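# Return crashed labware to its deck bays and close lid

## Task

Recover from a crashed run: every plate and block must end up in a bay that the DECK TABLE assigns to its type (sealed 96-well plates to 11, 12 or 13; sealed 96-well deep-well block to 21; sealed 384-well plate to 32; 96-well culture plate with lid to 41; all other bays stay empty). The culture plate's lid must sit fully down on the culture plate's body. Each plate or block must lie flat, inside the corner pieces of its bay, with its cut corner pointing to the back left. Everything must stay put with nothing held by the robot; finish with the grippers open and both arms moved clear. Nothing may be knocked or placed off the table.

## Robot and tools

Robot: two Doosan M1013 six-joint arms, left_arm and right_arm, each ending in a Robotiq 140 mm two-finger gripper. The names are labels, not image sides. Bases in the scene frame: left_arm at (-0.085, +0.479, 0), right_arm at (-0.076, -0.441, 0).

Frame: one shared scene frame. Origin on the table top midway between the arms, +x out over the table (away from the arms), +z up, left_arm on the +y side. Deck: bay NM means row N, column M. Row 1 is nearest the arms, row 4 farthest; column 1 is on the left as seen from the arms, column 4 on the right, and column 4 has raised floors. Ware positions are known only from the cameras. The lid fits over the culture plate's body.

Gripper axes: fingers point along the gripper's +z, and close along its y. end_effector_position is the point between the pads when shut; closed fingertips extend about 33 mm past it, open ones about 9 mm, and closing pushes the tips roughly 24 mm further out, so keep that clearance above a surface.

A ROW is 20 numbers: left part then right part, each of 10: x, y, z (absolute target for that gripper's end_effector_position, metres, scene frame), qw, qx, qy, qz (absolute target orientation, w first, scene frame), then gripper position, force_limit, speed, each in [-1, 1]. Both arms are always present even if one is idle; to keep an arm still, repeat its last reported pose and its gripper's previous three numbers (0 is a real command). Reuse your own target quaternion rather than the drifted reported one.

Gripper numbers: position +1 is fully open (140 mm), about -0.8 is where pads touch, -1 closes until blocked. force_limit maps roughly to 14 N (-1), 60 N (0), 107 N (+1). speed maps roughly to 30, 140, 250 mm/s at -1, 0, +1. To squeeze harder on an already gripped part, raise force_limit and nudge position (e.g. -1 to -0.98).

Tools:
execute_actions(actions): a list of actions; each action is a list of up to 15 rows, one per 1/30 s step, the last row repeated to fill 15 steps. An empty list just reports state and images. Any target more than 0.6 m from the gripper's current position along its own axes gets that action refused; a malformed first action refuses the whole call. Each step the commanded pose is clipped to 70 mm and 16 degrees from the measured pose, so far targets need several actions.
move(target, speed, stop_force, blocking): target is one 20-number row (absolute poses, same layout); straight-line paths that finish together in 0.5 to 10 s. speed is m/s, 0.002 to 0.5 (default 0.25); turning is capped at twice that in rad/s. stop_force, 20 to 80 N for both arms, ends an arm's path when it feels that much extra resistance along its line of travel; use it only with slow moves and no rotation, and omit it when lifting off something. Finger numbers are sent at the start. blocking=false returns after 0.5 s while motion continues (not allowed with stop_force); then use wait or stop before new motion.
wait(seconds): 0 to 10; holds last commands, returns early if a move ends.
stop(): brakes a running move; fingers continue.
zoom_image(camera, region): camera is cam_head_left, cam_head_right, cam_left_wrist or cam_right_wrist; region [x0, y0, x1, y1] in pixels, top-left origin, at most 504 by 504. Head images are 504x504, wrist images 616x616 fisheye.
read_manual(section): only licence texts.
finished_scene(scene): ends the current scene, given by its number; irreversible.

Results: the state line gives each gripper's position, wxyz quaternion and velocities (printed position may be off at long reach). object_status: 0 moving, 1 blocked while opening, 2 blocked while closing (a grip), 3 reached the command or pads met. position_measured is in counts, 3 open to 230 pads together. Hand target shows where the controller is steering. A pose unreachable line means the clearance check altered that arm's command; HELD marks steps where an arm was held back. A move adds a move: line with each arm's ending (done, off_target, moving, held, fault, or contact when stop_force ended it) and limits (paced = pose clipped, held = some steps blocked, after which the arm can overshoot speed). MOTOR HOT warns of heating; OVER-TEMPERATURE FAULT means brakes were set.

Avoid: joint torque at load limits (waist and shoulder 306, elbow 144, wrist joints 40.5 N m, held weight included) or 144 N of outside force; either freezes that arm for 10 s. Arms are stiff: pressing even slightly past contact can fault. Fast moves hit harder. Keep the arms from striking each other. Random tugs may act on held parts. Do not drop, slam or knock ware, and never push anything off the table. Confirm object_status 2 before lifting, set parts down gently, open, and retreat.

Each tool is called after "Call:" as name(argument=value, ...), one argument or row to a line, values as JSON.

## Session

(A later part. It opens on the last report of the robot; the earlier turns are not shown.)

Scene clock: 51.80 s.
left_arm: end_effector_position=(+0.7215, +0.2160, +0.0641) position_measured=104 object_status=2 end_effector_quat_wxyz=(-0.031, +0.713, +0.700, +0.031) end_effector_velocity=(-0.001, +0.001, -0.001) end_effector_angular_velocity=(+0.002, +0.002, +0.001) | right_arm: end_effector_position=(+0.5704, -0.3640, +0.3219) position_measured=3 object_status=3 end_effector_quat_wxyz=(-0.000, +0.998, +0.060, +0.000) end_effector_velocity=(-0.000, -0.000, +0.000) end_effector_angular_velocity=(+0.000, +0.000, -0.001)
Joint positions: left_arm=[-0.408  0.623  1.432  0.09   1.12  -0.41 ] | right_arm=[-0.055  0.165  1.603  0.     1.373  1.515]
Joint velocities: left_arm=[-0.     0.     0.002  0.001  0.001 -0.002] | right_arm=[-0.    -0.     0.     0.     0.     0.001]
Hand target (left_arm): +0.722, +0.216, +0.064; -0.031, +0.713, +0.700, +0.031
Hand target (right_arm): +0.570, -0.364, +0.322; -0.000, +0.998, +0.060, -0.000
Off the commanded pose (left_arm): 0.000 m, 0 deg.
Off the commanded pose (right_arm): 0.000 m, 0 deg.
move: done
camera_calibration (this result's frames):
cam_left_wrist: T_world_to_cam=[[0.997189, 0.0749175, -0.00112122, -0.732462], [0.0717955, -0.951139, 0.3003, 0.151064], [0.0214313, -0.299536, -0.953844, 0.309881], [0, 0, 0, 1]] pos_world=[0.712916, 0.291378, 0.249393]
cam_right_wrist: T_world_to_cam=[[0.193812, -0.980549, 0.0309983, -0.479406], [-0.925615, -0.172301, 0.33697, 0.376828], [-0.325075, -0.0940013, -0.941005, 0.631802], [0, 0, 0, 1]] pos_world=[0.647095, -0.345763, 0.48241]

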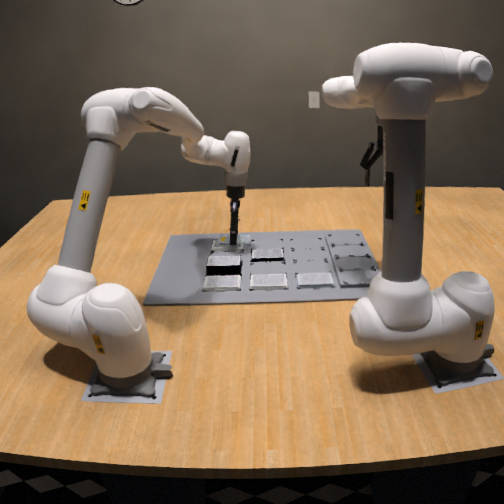

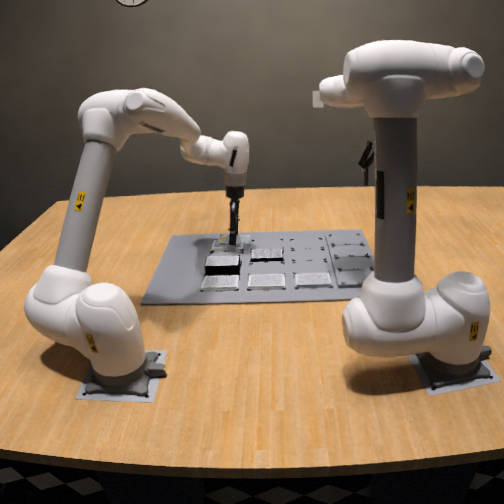

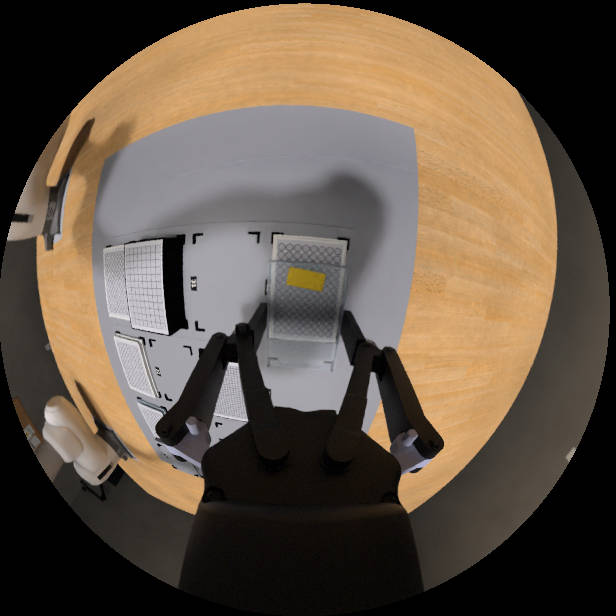

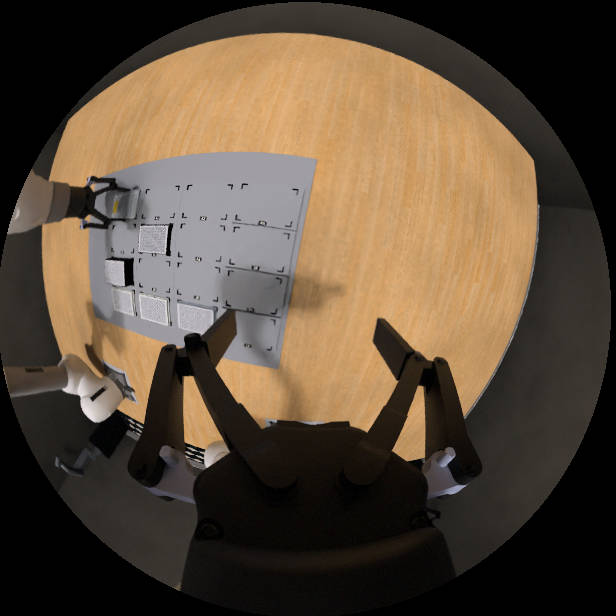

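Call:
move(
  target=[0.722,0.247,0.06,0,0.7135,0.7007,0,-1,-0.3,-0.6,0.5704,-0.364,0.3219,0,0.998,0.06,0,1,0,0],
  speed=0.05,
)

Call:
zoom_image(
  camera="cam_left_wrist",
  region=[230, 240, 390, 400],
)

Call:
zoom_image(
  camera="cam_head_left",
  region=[195, 215, 275, 265],
)

Scene clock: 53.20 s.
left_arm: end_effector_position=(+0.7221, +0.2471, +0.0601) position_measured=104 object_status=2 end_effector_quat_wxyz=(-0.000, +0.713, +0.701, -0.000) end_effector_velocity=(+0.001, -0.000, +0.001) end_effector_angular_velocity=(-0.000, -0.003, -0.001) | right_arm: end_effector_position=(+0.5704, -0.3640, +0.3219) position_measured=3 object_status=3 end_effector_quat_wxyz=(-0.000, +0.998, +0.060, +0.000) end_effector_velocity=(-0.000, -0.000, -0.000) end_effector_angular_velocity=(-0.001, +0.000, +0.000)
Joint positions: left_arm=[-0.342  0.6    1.478 -0.     1.063 -0.303] | right_arm=[-0.055  0.165  1.603  0.     1.373  1.515]
Joint velocities: left_arm=[-0.    -0.001 -0.001  0.001 -0.001  0.   ] | right_arm=[-0.     0.     0.    -0.001  0.    -0.   ]
Hand target (left_arm): +0.722, +0.247, +0.060; -0.000, +0.713, +0.701, -0.000
Hand target (right_arm): +0.570, -0.364, +0.322; -0.000, +0.998, +0.060, -0.000
Off the commanded pose (left_arm): 0.000 m, 0 deg.
Off the commanded pose (right_arm): 0.000 m, 0 deg.
move: done
camera_calibration (this result's frames):
cam_left_wrist: T_world_to_cam=[[0.997179, 0.074658, -0.00781557, -0.73489], [0.0719747, -0.921347, 0.382021, 0.169402], [0.0213201, -0.381506, -0.924121, 0.333908], [0, 0, 0, 1]] pos_world=[0.713505, 0.338331, 0.238112]
cam_right_wrist: T_world_to_cam=[[0.193812, -0.980549, 0.0309982, -0.479406], [-0.925615, -0.172301, 0.33697, 0.376828], [-0.325075, -0.0940013, -0.941005, 0.631802], [0, 0, 0, 1]] pos_world=[0.647095, -0.345763, 0.48241]

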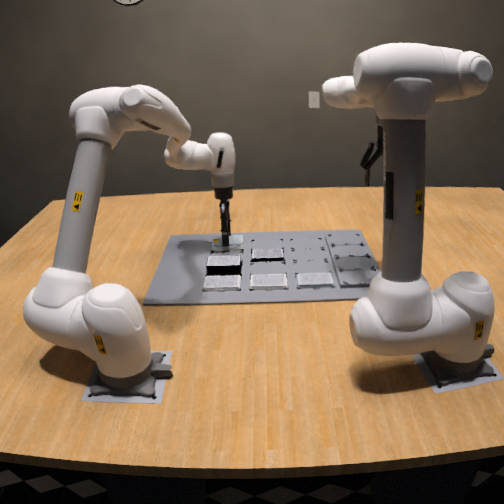

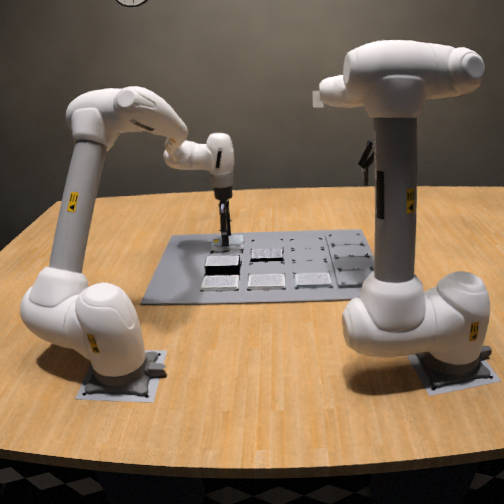

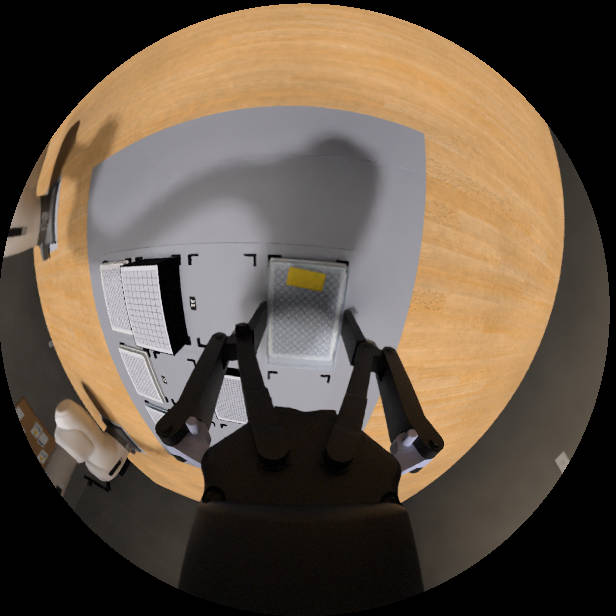

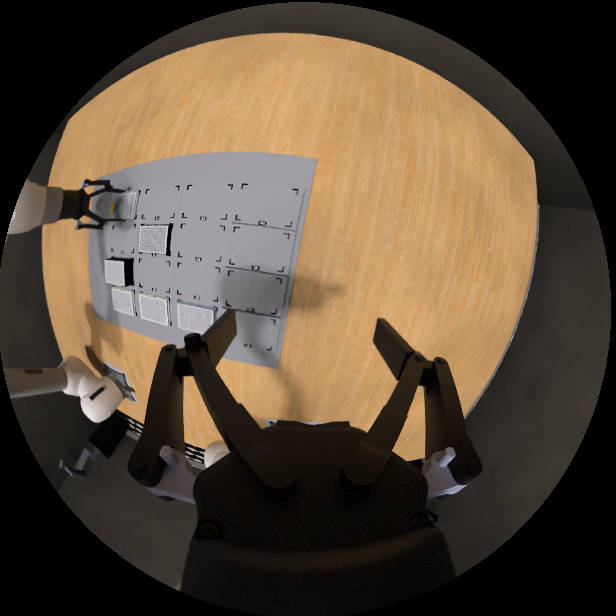

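Region (230, 240, 390, 400) of cam_left_wrist's 616x616 image, scaled by 3.150, with more detail than that image has.

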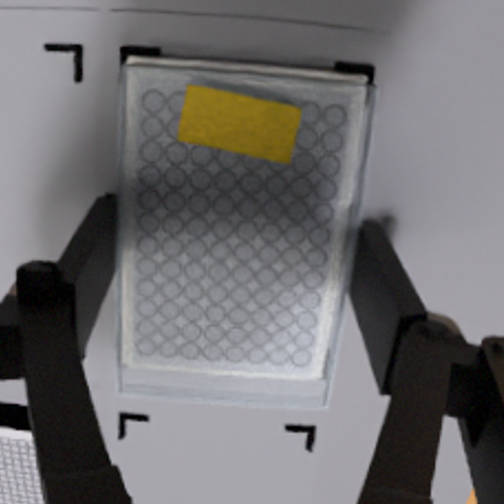

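Region (195, 215, 275, 265) of cam_head_left's 504x504 image, scaled by 6.300, with more detail than that image has; it fills the top 315 rows of this view, and the rest is white.

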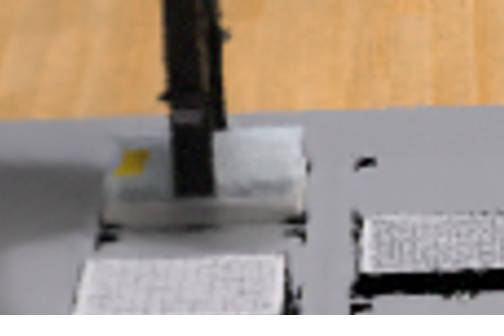

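Call:
move(
  target=[0.722,0.247,0.057,-0.0249,0.7131,0.7003,0.0245,-1,-0.3,-0.6,0.5704,-0.364,0.3219,0,0.998,0.06,0,1,0,0],
  speed=0.04,
)

Call:
zoom_image(
  camera="cam_left_wrist",
  region=[230, 240, 390, 400],
)

Call:
zoom_image(
  camera="cam_head_left",
  region=[195, 215, 275, 265],
)

Call:
zoom_image(
  camera="cam_right_wrist",
  region=[80, 170, 170, 240],
)

Scene clock: 54.73 s.
left_arm: end_effector_position=(+0.7220, +0.2470, +0.0570) position_measured=104 object_status=2 end_effector_quat_wxyz=(-0.025, +0.713, +0.700, +0.025) end_effector_velocity=(-0.001, +0.001, -0.001) end_effector_angular_velocity=(+0.002, +0.002, -0.001) | right_arm: end_effector_position=(+0.5704, -0.3640, +0.3219) position_measured=3 object_status=3 end_effector_quat_wxyz=(-0.000, +0.998, +0.060, +0.000) end_effector_velocity=(+0.000, -0.000, -0.000) end_effector_angular_velocity=(-0.001, -0.000, -0.001)
Joint positions: left_arm=[-0.368  0.612  1.465  0.074  1.089 -0.364] | right_arm=[-0.055  0.165  1.603  0.     1.373  1.515]
Joint velocities: left_arm=[0.    0.001 0.001 0.001 0.001 0.   ] | right_arm=[ 0.     0.    -0.    -0.001  0.     0.001]
Hand target (left_arm): +0.722, +0.247, +0.057; -0.025, +0.713, +0.700, +0.025
Hand target (right_arm): +0.570, -0.364, +0.322; -0.000, +0.998, +0.060, -0.000
Off the commanded pose (left_arm): 0.000 m, 0 deg.
Off the commanded pose (right_arm): 0.000 m, 0 deg.
move: done
camera_calibration (this result's frames):
cam_left_wrist: T_world_to_cam=[[0.997191, 0.0748549, -0.00245961, -0.735138], [0.0717771, -0.945782, 0.316772, 0.180392], [0.0213857, -0.316059, -0.948499, 0.316202], [0, 0, 0, 1]] pos_world=[0.713363, 0.325578, 0.240966]
cam_right_wrist: T_world_to_cam=[[0.193812, -0.980549, 0.0309982, -0.479406], [-0.925615, -0.172301, 0.33697, 0.376828], [-0.325075, -0.0940012, -0.941005, 0.631802], [0, 0, 0, 1]] pos_world=[0.647095, -0.345763, 0.48241]

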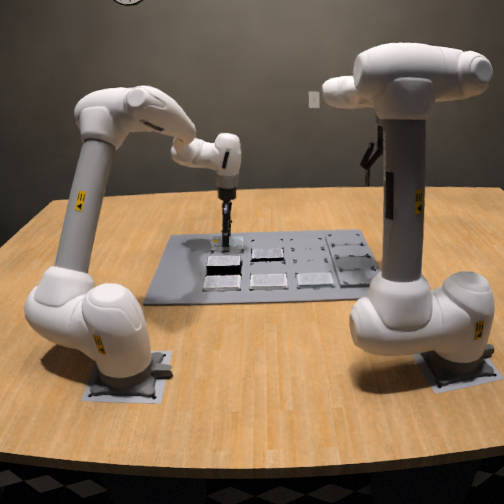

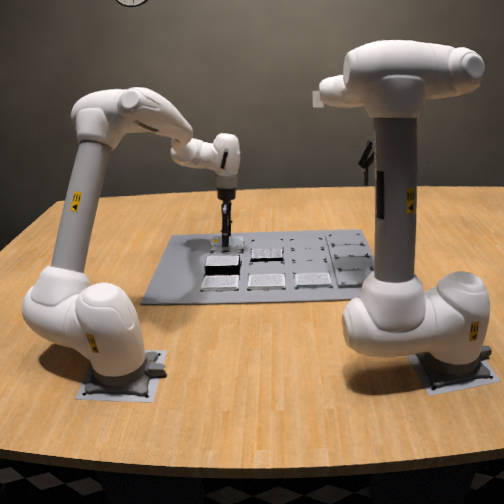

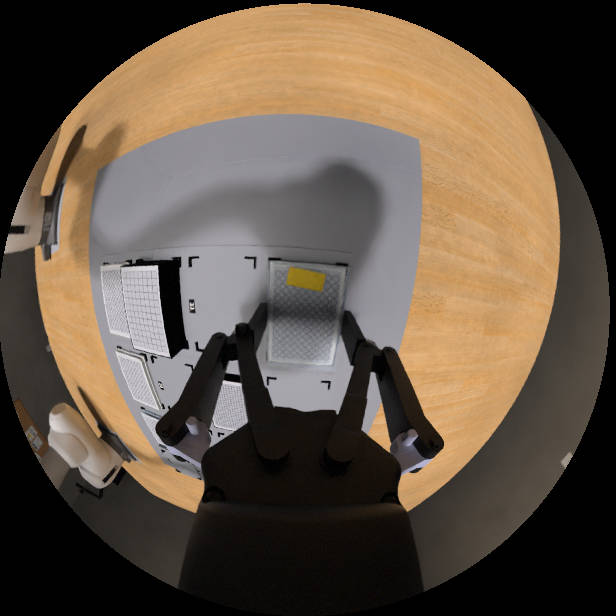

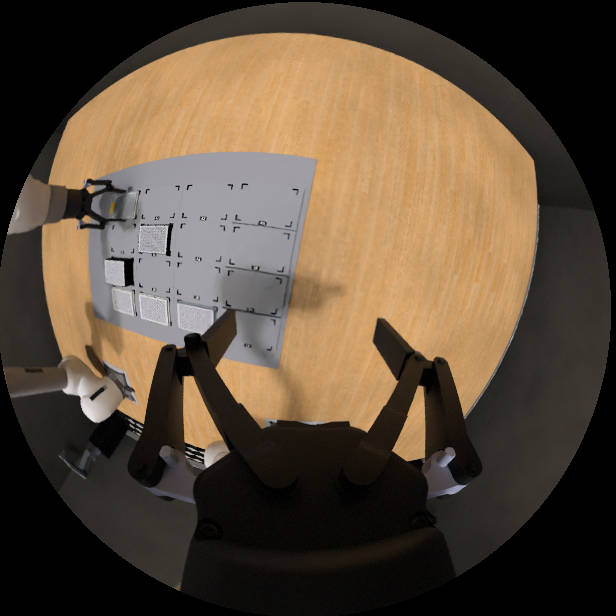

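Region (230, 240, 390, 400) of cam_left_wrist's 616x616 image, scaled by 3.150, with more detail than that image has.

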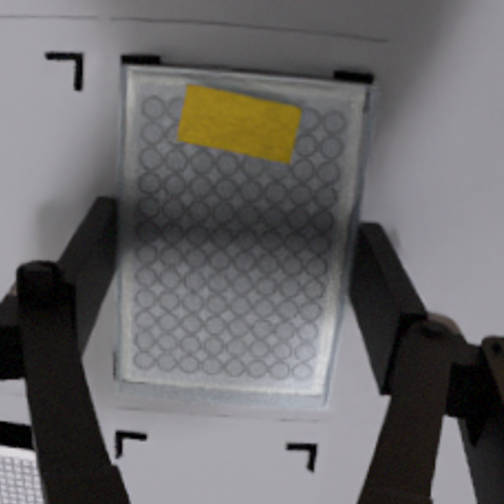

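Region (195, 215, 275, 265) of cam_head_left's 504x504 image, scaled by 6.300, with more detail than that image has; it fills the top 315 rows of this view, and the rest is white.

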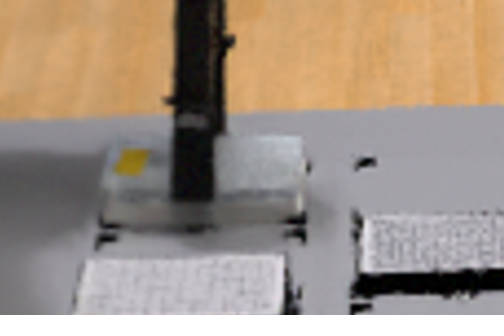

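Region (80, 170, 170, 240) of cam_right_wrist's 616x616 image, scaled by 5.600, with more detail than that image has.

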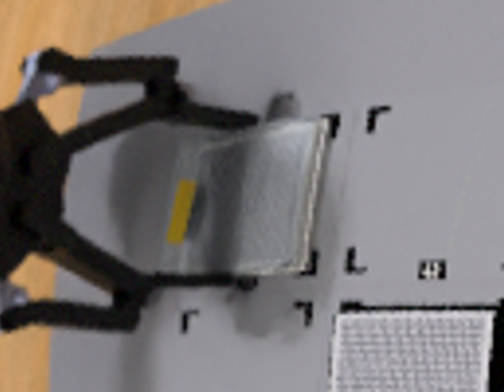

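Call:
move(
  target=[0.7212,0.247,0.051,-0.0249,0.7131,0.7003,0.0245,-1,-0.3,-0.6,0.5704,-0.364,0.3219,0,0.998,0.06,0,1,0,0],
  speed=0.015,
)

Call:
zoom_image(
  camera="cam_left_wrist",
  region=[230, 240, 390, 400],
)

Scene clock: 56.80 s.
left_arm: end_effector_position=(+0.7212, +0.2470, +0.0510) position_measured=104 object_status=2 end_effector_quat_wxyz=(-0.025, +0.713, +0.700, +0.025) end_effector_velocity=(-0.000, -0.000, -0.001) end_effector_angular_velocity=(-0.000, +0.002, +0.001) | right_arm: end_effector_position=(+0.5704, -0.3640, +0.3219) position_measured=3 object_status=3 end_effector_quat_wxyz=(-0.000, +0.998, +0.060, +0.000) end_effector_velocity=(-0.000, +0.001, +0.000) end_effector_angular_velocity=(+0.001, +0.000, +0.001)
Joint positions: left_arm=[-0.368  0.616  1.471  0.075  1.08  -0.365] | right_arm=[-0.055  0.165  1.603  0.     1.373  1.515]
Joint velocities: left_arm=[-0.     0.001  0.    -0.001  0.001 -0.001] | right_arm=[ 0.001 -0.     0.     0.001  0.     0.   ]
Hand target (left_arm): +0.721, +0.247, +0.051; -0.025, +0.713, +0.700, +0.024
Hand target (right_arm): +0.570, -0.364, +0.322; -0.000, +0.998, +0.060, -0.000
Off the commanded pose (left_arm): 0.000 m, 0 deg.
Off the commanded pose (right_arm): 0.000 m, 0 deg.
move: done
camera_calibration (this result's frames):
cam_left_wrist: T_world_to_cam=[[0.997187, 0.0749138, -0.00248241, -0.734404], [0.0718404, -0.945781, 0.316762, 0.182323], [0.021382, -0.316049, -0.948502, 0.310578], [0, 0, 0, 1]] pos_world=[0.712599, 0.325612, 0.235008]
cam_right_wrist: T_world_to_cam=[[0.193812, -0.980549, 0.030998, -0.479406], [-0.925615, -0.172301, 0.33697, 0.376828], [-0.325075, -0.0940011, -0.941005, 0.631802], [0, 0, 0, 1]] pos_world=[0.647095, -0.345763, 0.48241]

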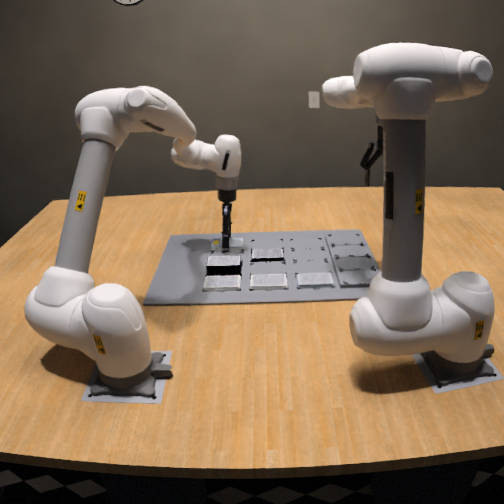

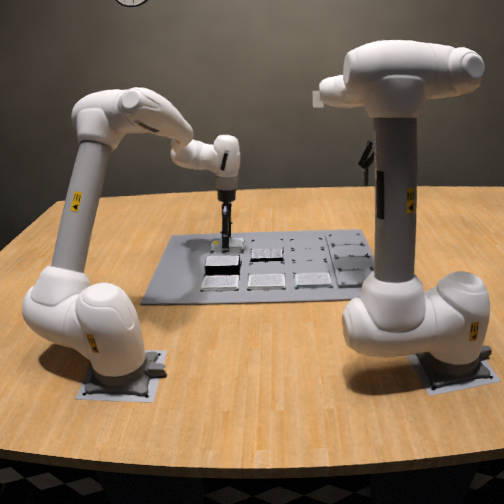

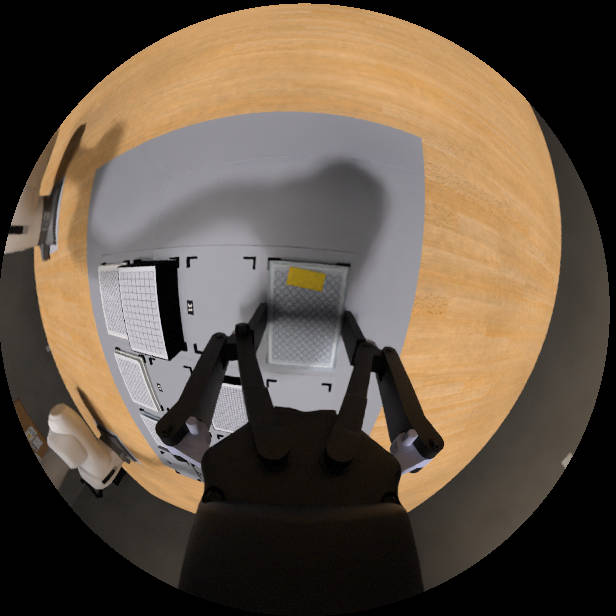

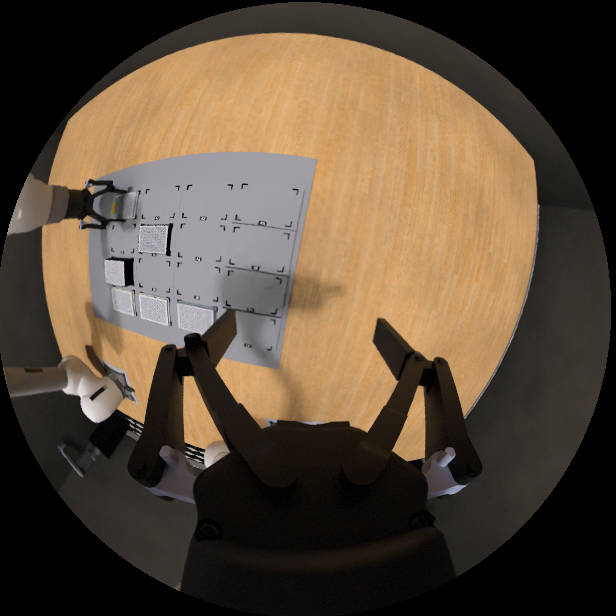

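Region (230, 240, 390, 400) of cam_left_wrist's 616x616 image, scaled by 3.150, with more detail than that image has.

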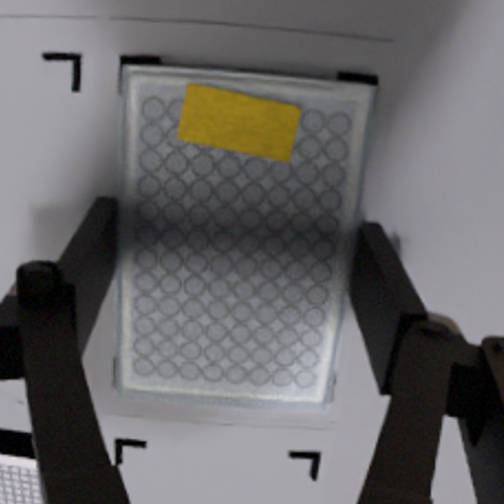

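Call:
move(
  target=[0.7212,0.247,0.034,-0.0249,0.7131,0.7003,0.0245,-1,-0.3,-0.6,0.5704,-0.364,0.3219,0,0.998,0.06,0,1,0,0],
  speed=0.005,
  stop_force=20,
)

Call:
zoom_image(
  camera="cam_left_wrist",
  region=[230, 240, 390, 400],
)

Call:
zoom_image(
  camera="cam_head_left",
  region=[195, 215, 275, 265],
)

Scene clock: 58.27 s.
left_arm: end_effector_position=(+0.7212, +0.2470, +0.0469) position_measured=104 object_status=2 end_effector_quat_wxyz=(-0.025, +0.713, +0.700, +0.025) end_effector_velocity=(+0.000, +0.000, +0.001) end_effector_angular_velocity=(+0.001, +0.000, +0.001) | right_arm: end_effector_position=(+0.5704, -0.3640, +0.3219) position_measured=3 object_status=3 end_effector_quat_wxyz=(-0.000, +0.998, +0.060, +0.000) end_effector_velocity=(+0.001, +0.000, -0.000) end_effector_angular_velocity=(+0.001, -0.002, -0.001)
Joint positions: left_arm=[-0.368  0.619  1.474  0.075  1.073 -0.366] | right_arm=[-0.055  0.165  1.603  0.     1.373  1.515]
Joint velocities: left_arm=[-0.    -0.    -0.002  0.001  0.003 -0.001] | right_arm=[-0.     0.    -0.     0.001 -0.002  0.001]
Hand target (left_arm): +0.721, +0.247, +0.047; -0.025, +0.713, +0.700, +0.025
Hand target (right_arm): +0.570, -0.364, +0.322; -0.000, +0.998, +0.060, -0.000
Off the commanded pose (left_arm): 0.013 m, 0 deg.
Off the commanded pose (right_arm): 0.000 m, 0 deg.
move: contact (left_arm)
camera_calibration (this result's frames):
cam_left_wrist: T_world_to_cam=[[0.997187, 0.074918, -0.00232012, -0.734421], [0.0717925, -0.945775, 0.316789, 0.18365], [0.0215389, -0.316064, -0.948493, 0.306543], [0, 0, 0, 1]] pos_world=[0.712568, 0.3256, 0.230872]
cam_right_wrist: T_world_to_cam=[[0.193812, -0.980549, 0.0309982, -0.479406], [-0.925615, -0.172301, 0.33697, 0.376828], [-0.325075, -0.0940013, -0.941005, 0.631802], [0, 0, 0, 1]] pos_world=[0.647095, -0.345763, 0.48241]

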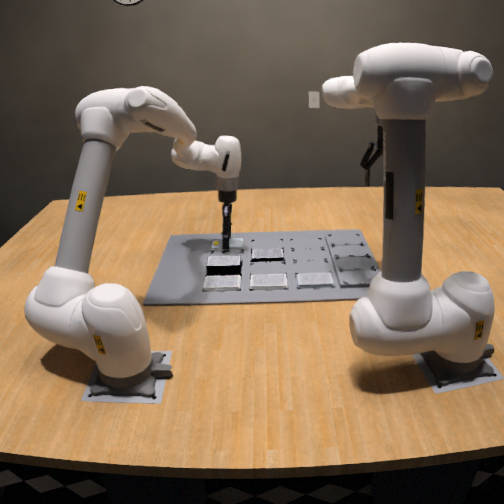

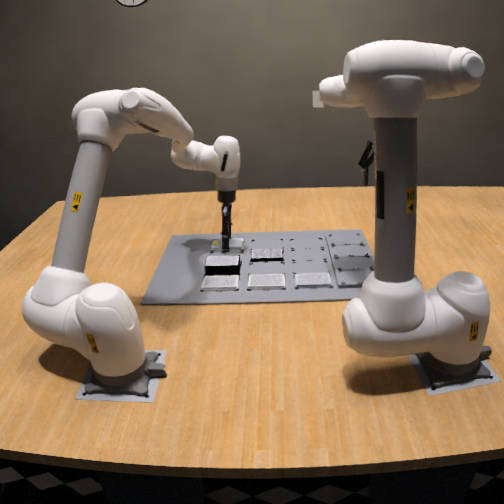

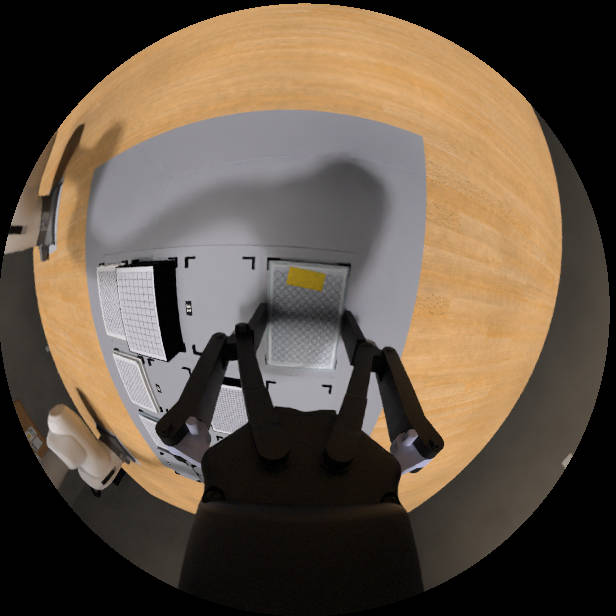

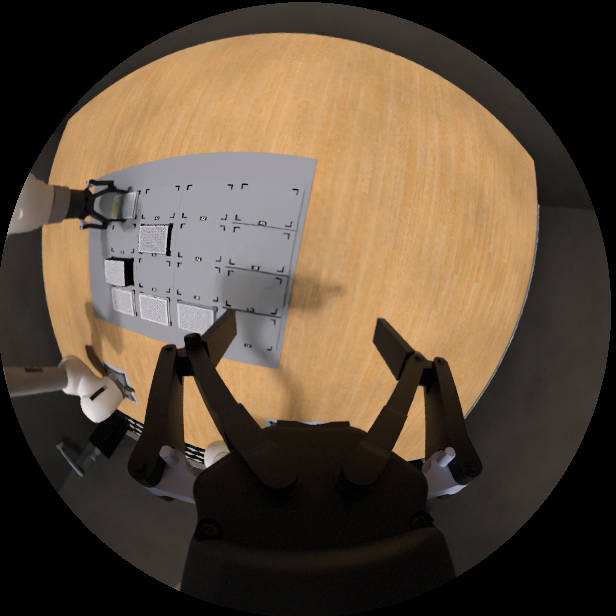

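Region (230, 240, 390, 400) of cam_left_wrist's 616x616 image, scaled by 3.150, with more detail than that image has.

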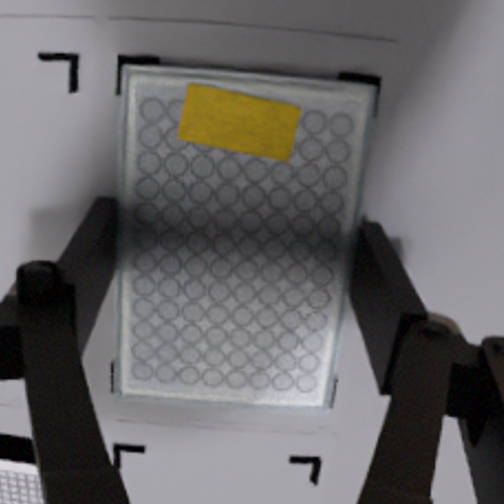

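Region (195, 215, 275, 265) of cam_head_left's 504x504 image, scaled by 6.300, with more detail than that image has; it fills the top 315 rows of this view, and the rest is white.

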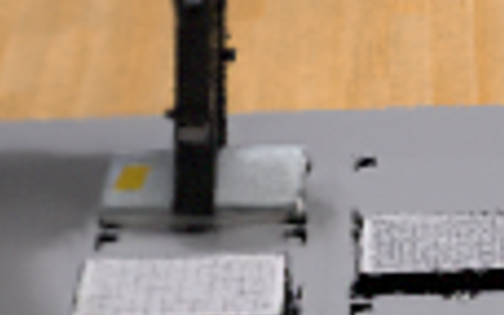

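Call:
move(
  target=[0.7212,0.2453,0.0495,-0.0249,0.7131,0.7003,0.0245,-1,-0.3,-0.6,0.5704,-0.364,0.3219,0,0.998,0.06,0,1,0,0],
  speed=0.01,
)

Call:
move(
  target=[0.7212,0.2453,0.034,-0.0249,0.7131,0.7003,0.0245,-1,-0.3,-0.6,0.5704,-0.364,0.3219,0,0.998,0.06,0,1,0,0],
  speed=0.005,
  stop_force=20,
)

Call:
zoom_image(
  camera="cam_left_wrist",
  region=[230, 240, 390, 400],
)

Call:
zoom_image(
  camera="cam_head_left",
  region=[195, 215, 275, 265],
)

Scene clock: 59.97 s.
left_arm: end_effector_position=(+0.7212, +0.2453, +0.0495) position_measured=104 object_status=2 end_effector_quat_wxyz=(-0.025, +0.713, +0.700, +0.024) end_effector_velocity=(+0.000, +0.001, +0.000) end_effector_angular_velocity=(-0.000, -0.000, +0.001) | right_arm: end_effector_position=(+0.5704, -0.3640, +0.3219) position_measured=3 object_status=3 end_effector_quat_wxyz=(-0.000, +0.998, +0.060, -0.000) end_effector_velocity=(+0.000, -0.000, -0.000) end_effector_angular_velocity=(+0.001, +0.000, -0.001)
Joint positions: left_arm=[-0.37   0.618  1.47   0.075  1.078 -0.367] | right_arm=[-0.055  0.165  1.603  0.     1.373  1.515]
Joint velocities: left_arm=[ 0.001 -0.    -0.    -0.     0.    -0.   ] | right_arm=[-0.001  0.     0.     0.001 -0.    -0.   ]
Hand target (left_arm): +0.721, +0.245, +0.050; -0.025, +0.713, +0.700, +0.024
Hand target (right_arm): +0.570, -0.364, +0.322; -0.000, +0.998, +0.060, -0.000
Off the commanded pose (left_arm): 0.000 m, 0 deg.
Off the commanded pose (right_arm): 0.000 m, 0 deg.
move: done
camera_calibration (this result's frames):
cam_left_wrist: T_world_to_cam=[[0.997188, 0.0749015, -0.00252585, -0.734276], [0.0718431, -0.945789, 0.316737, 0.181209], [0.0213352, -0.316028, -0.94851, 0.308614], [0, 0, 0, 1]] pos_world=[0.712608, 0.323914, 0.233473]
cam_right_wrist: T_world_to_cam=[[0.193812, -0.980549, 0.030998, -0.479406], [-0.925615, -0.172301, 0.33697, 0.376828], [-0.325075, -0.0940011, -0.941005, 0.631802], [0, 0, 0, 1]] pos_world=[0.647095, -0.345763, 0.48241]

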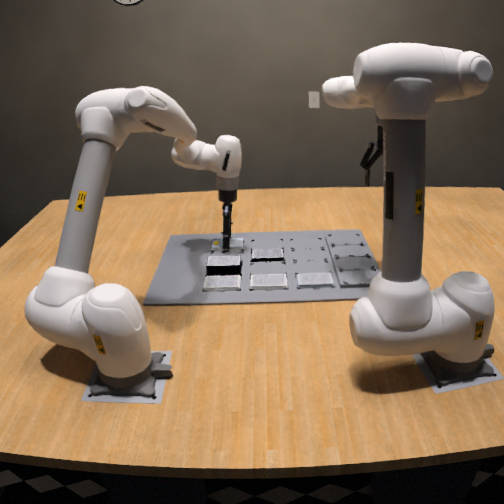

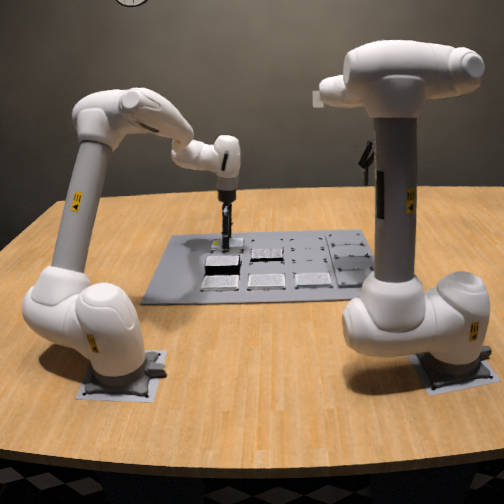

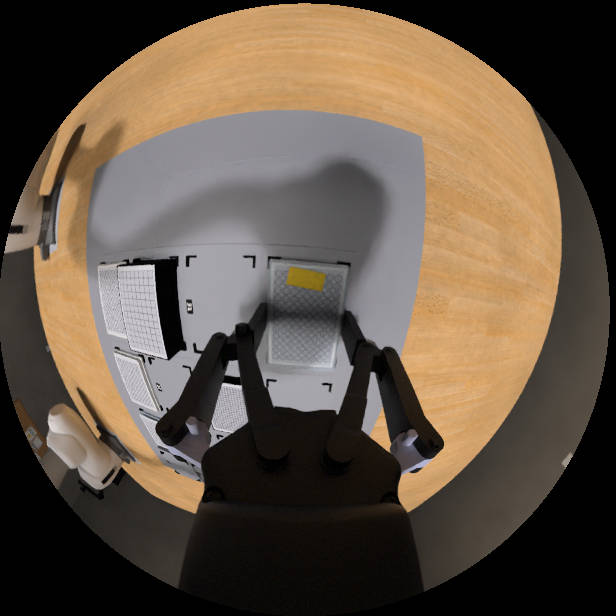

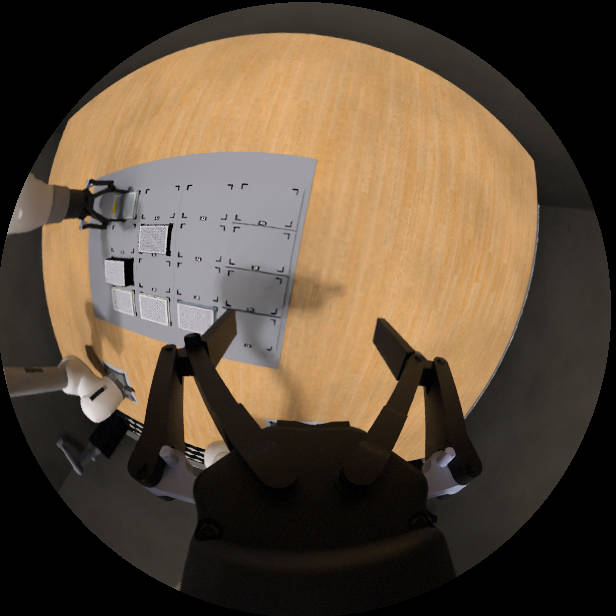

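Scene clock: 60.80 s.
left_arm: end_effector_position=(+0.7212, +0.2453, +0.0470) position_measured=104 object_status=2 end_effector_quat_wxyz=(-0.025, +0.713, +0.700, +0.024) end_effector_velocity=(+0.001, -0.001, +0.003) end_effector_angular_velocity=(-0.000, -0.002, -0.001) | right_arm: end_effector_position=(+0.5704, -0.3640, +0.3219) position_measured=3 object_status=3 end_effector_quat_wxyz=(-0.000, +0.998, +0.060, +0.000) end_effector_velocity=(-0.000, -0.001, -0.000) end_effector_angular_velocity=(+0.000, +0.001, -0.000)
Joint positions: left_arm=[-0.37   0.62   1.472  0.075  1.074 -0.368] | right_arm=[-0.055  0.165  1.603  0.     1.373  1.515]
Joint velocities: left_arm=[-0.    -0.002 -0.002  0.     0.003  0.   ] | right_arm=[-0.001 -0.     0.     0.     0.001 -0.001]
Hand target (left_arm): +0.721, +0.245, +0.047; -0.025, +0.713, +0.700, +0.024
Hand target (right_arm): +0.570, -0.364, +0.322; -0.000, +0.998, +0.060, -0.000
Off the commanded pose (left_arm): 0.013 m, 0 deg.
Off the commanded pose (right_arm): 0.000 m, 0 deg.
move: contact (left_arm)
camera_calibration (this result's frames):
cam_left_wrist: T_world_to_cam=[[0.997178, 0.0750371, -0.0024115, -0.734297], [0.0719311, -0.945717, 0.316931, 0.181868], [0.021501, -0.31621, -0.948445, 0.306148], [0, 0, 0, 1]] pos_world=[0.71256, 0.323902, 0.230954]
cam_right_wrist: T_world_to_cam=[[0.193812, -0.980549, 0.0309981, -0.479406], [-0.925615, -0.172301, 0.33697, 0.376828], [-0.325075, -0.0940012, -0.941005, 0.631802], [0, 0, 0, 1]] pos_world=[0.647095, -0.345763, 0.48241]

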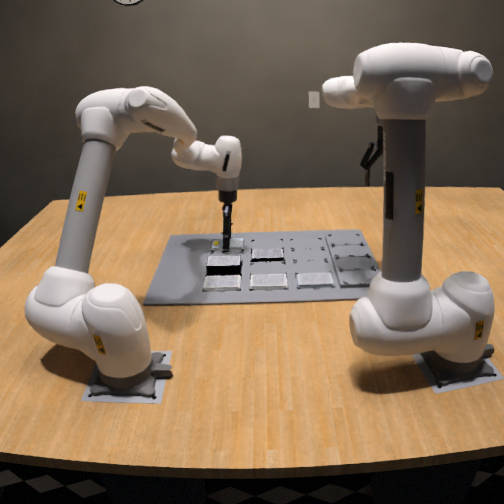

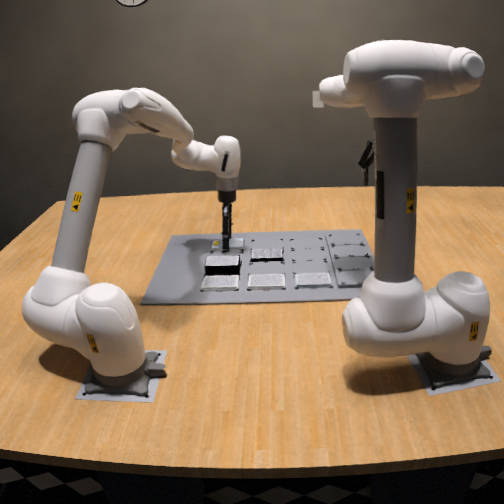

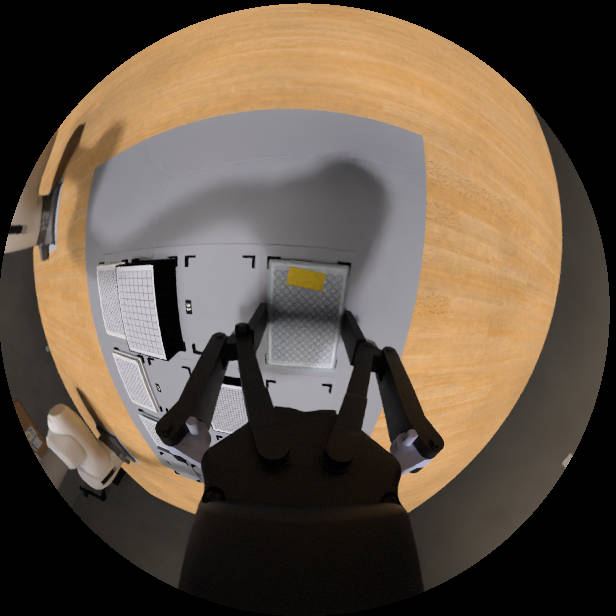

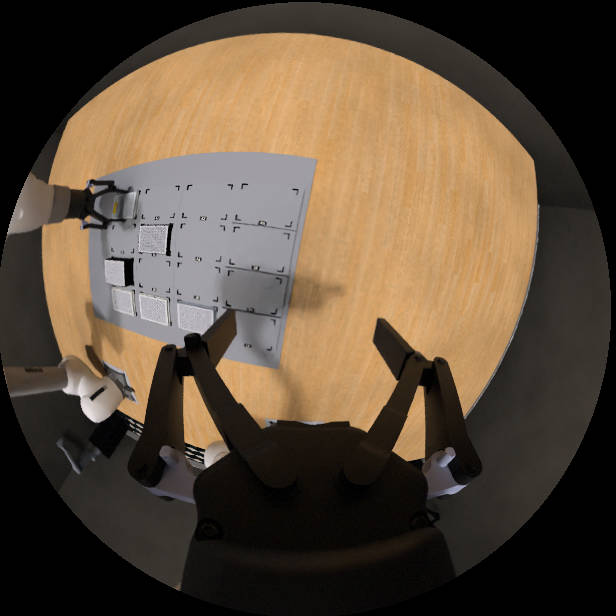

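Region (230, 240, 390, 400) of cam_left_wrist's 616x616 image, scaled by 3.150, with more detail than that image has.

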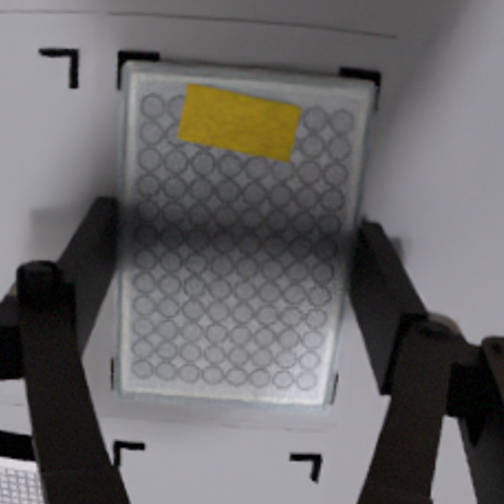

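Region (195, 215, 275, 265) of cam_head_left's 504x504 image, scaled by 6.300, with more detail than that image has; it fills the top 315 rows of this view, and the rest is white.

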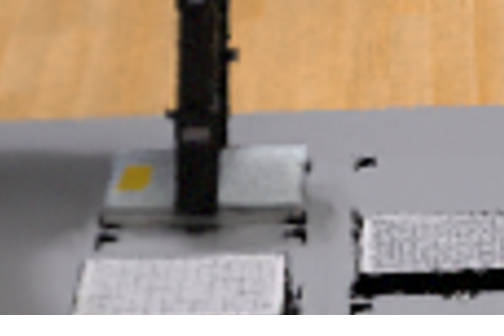

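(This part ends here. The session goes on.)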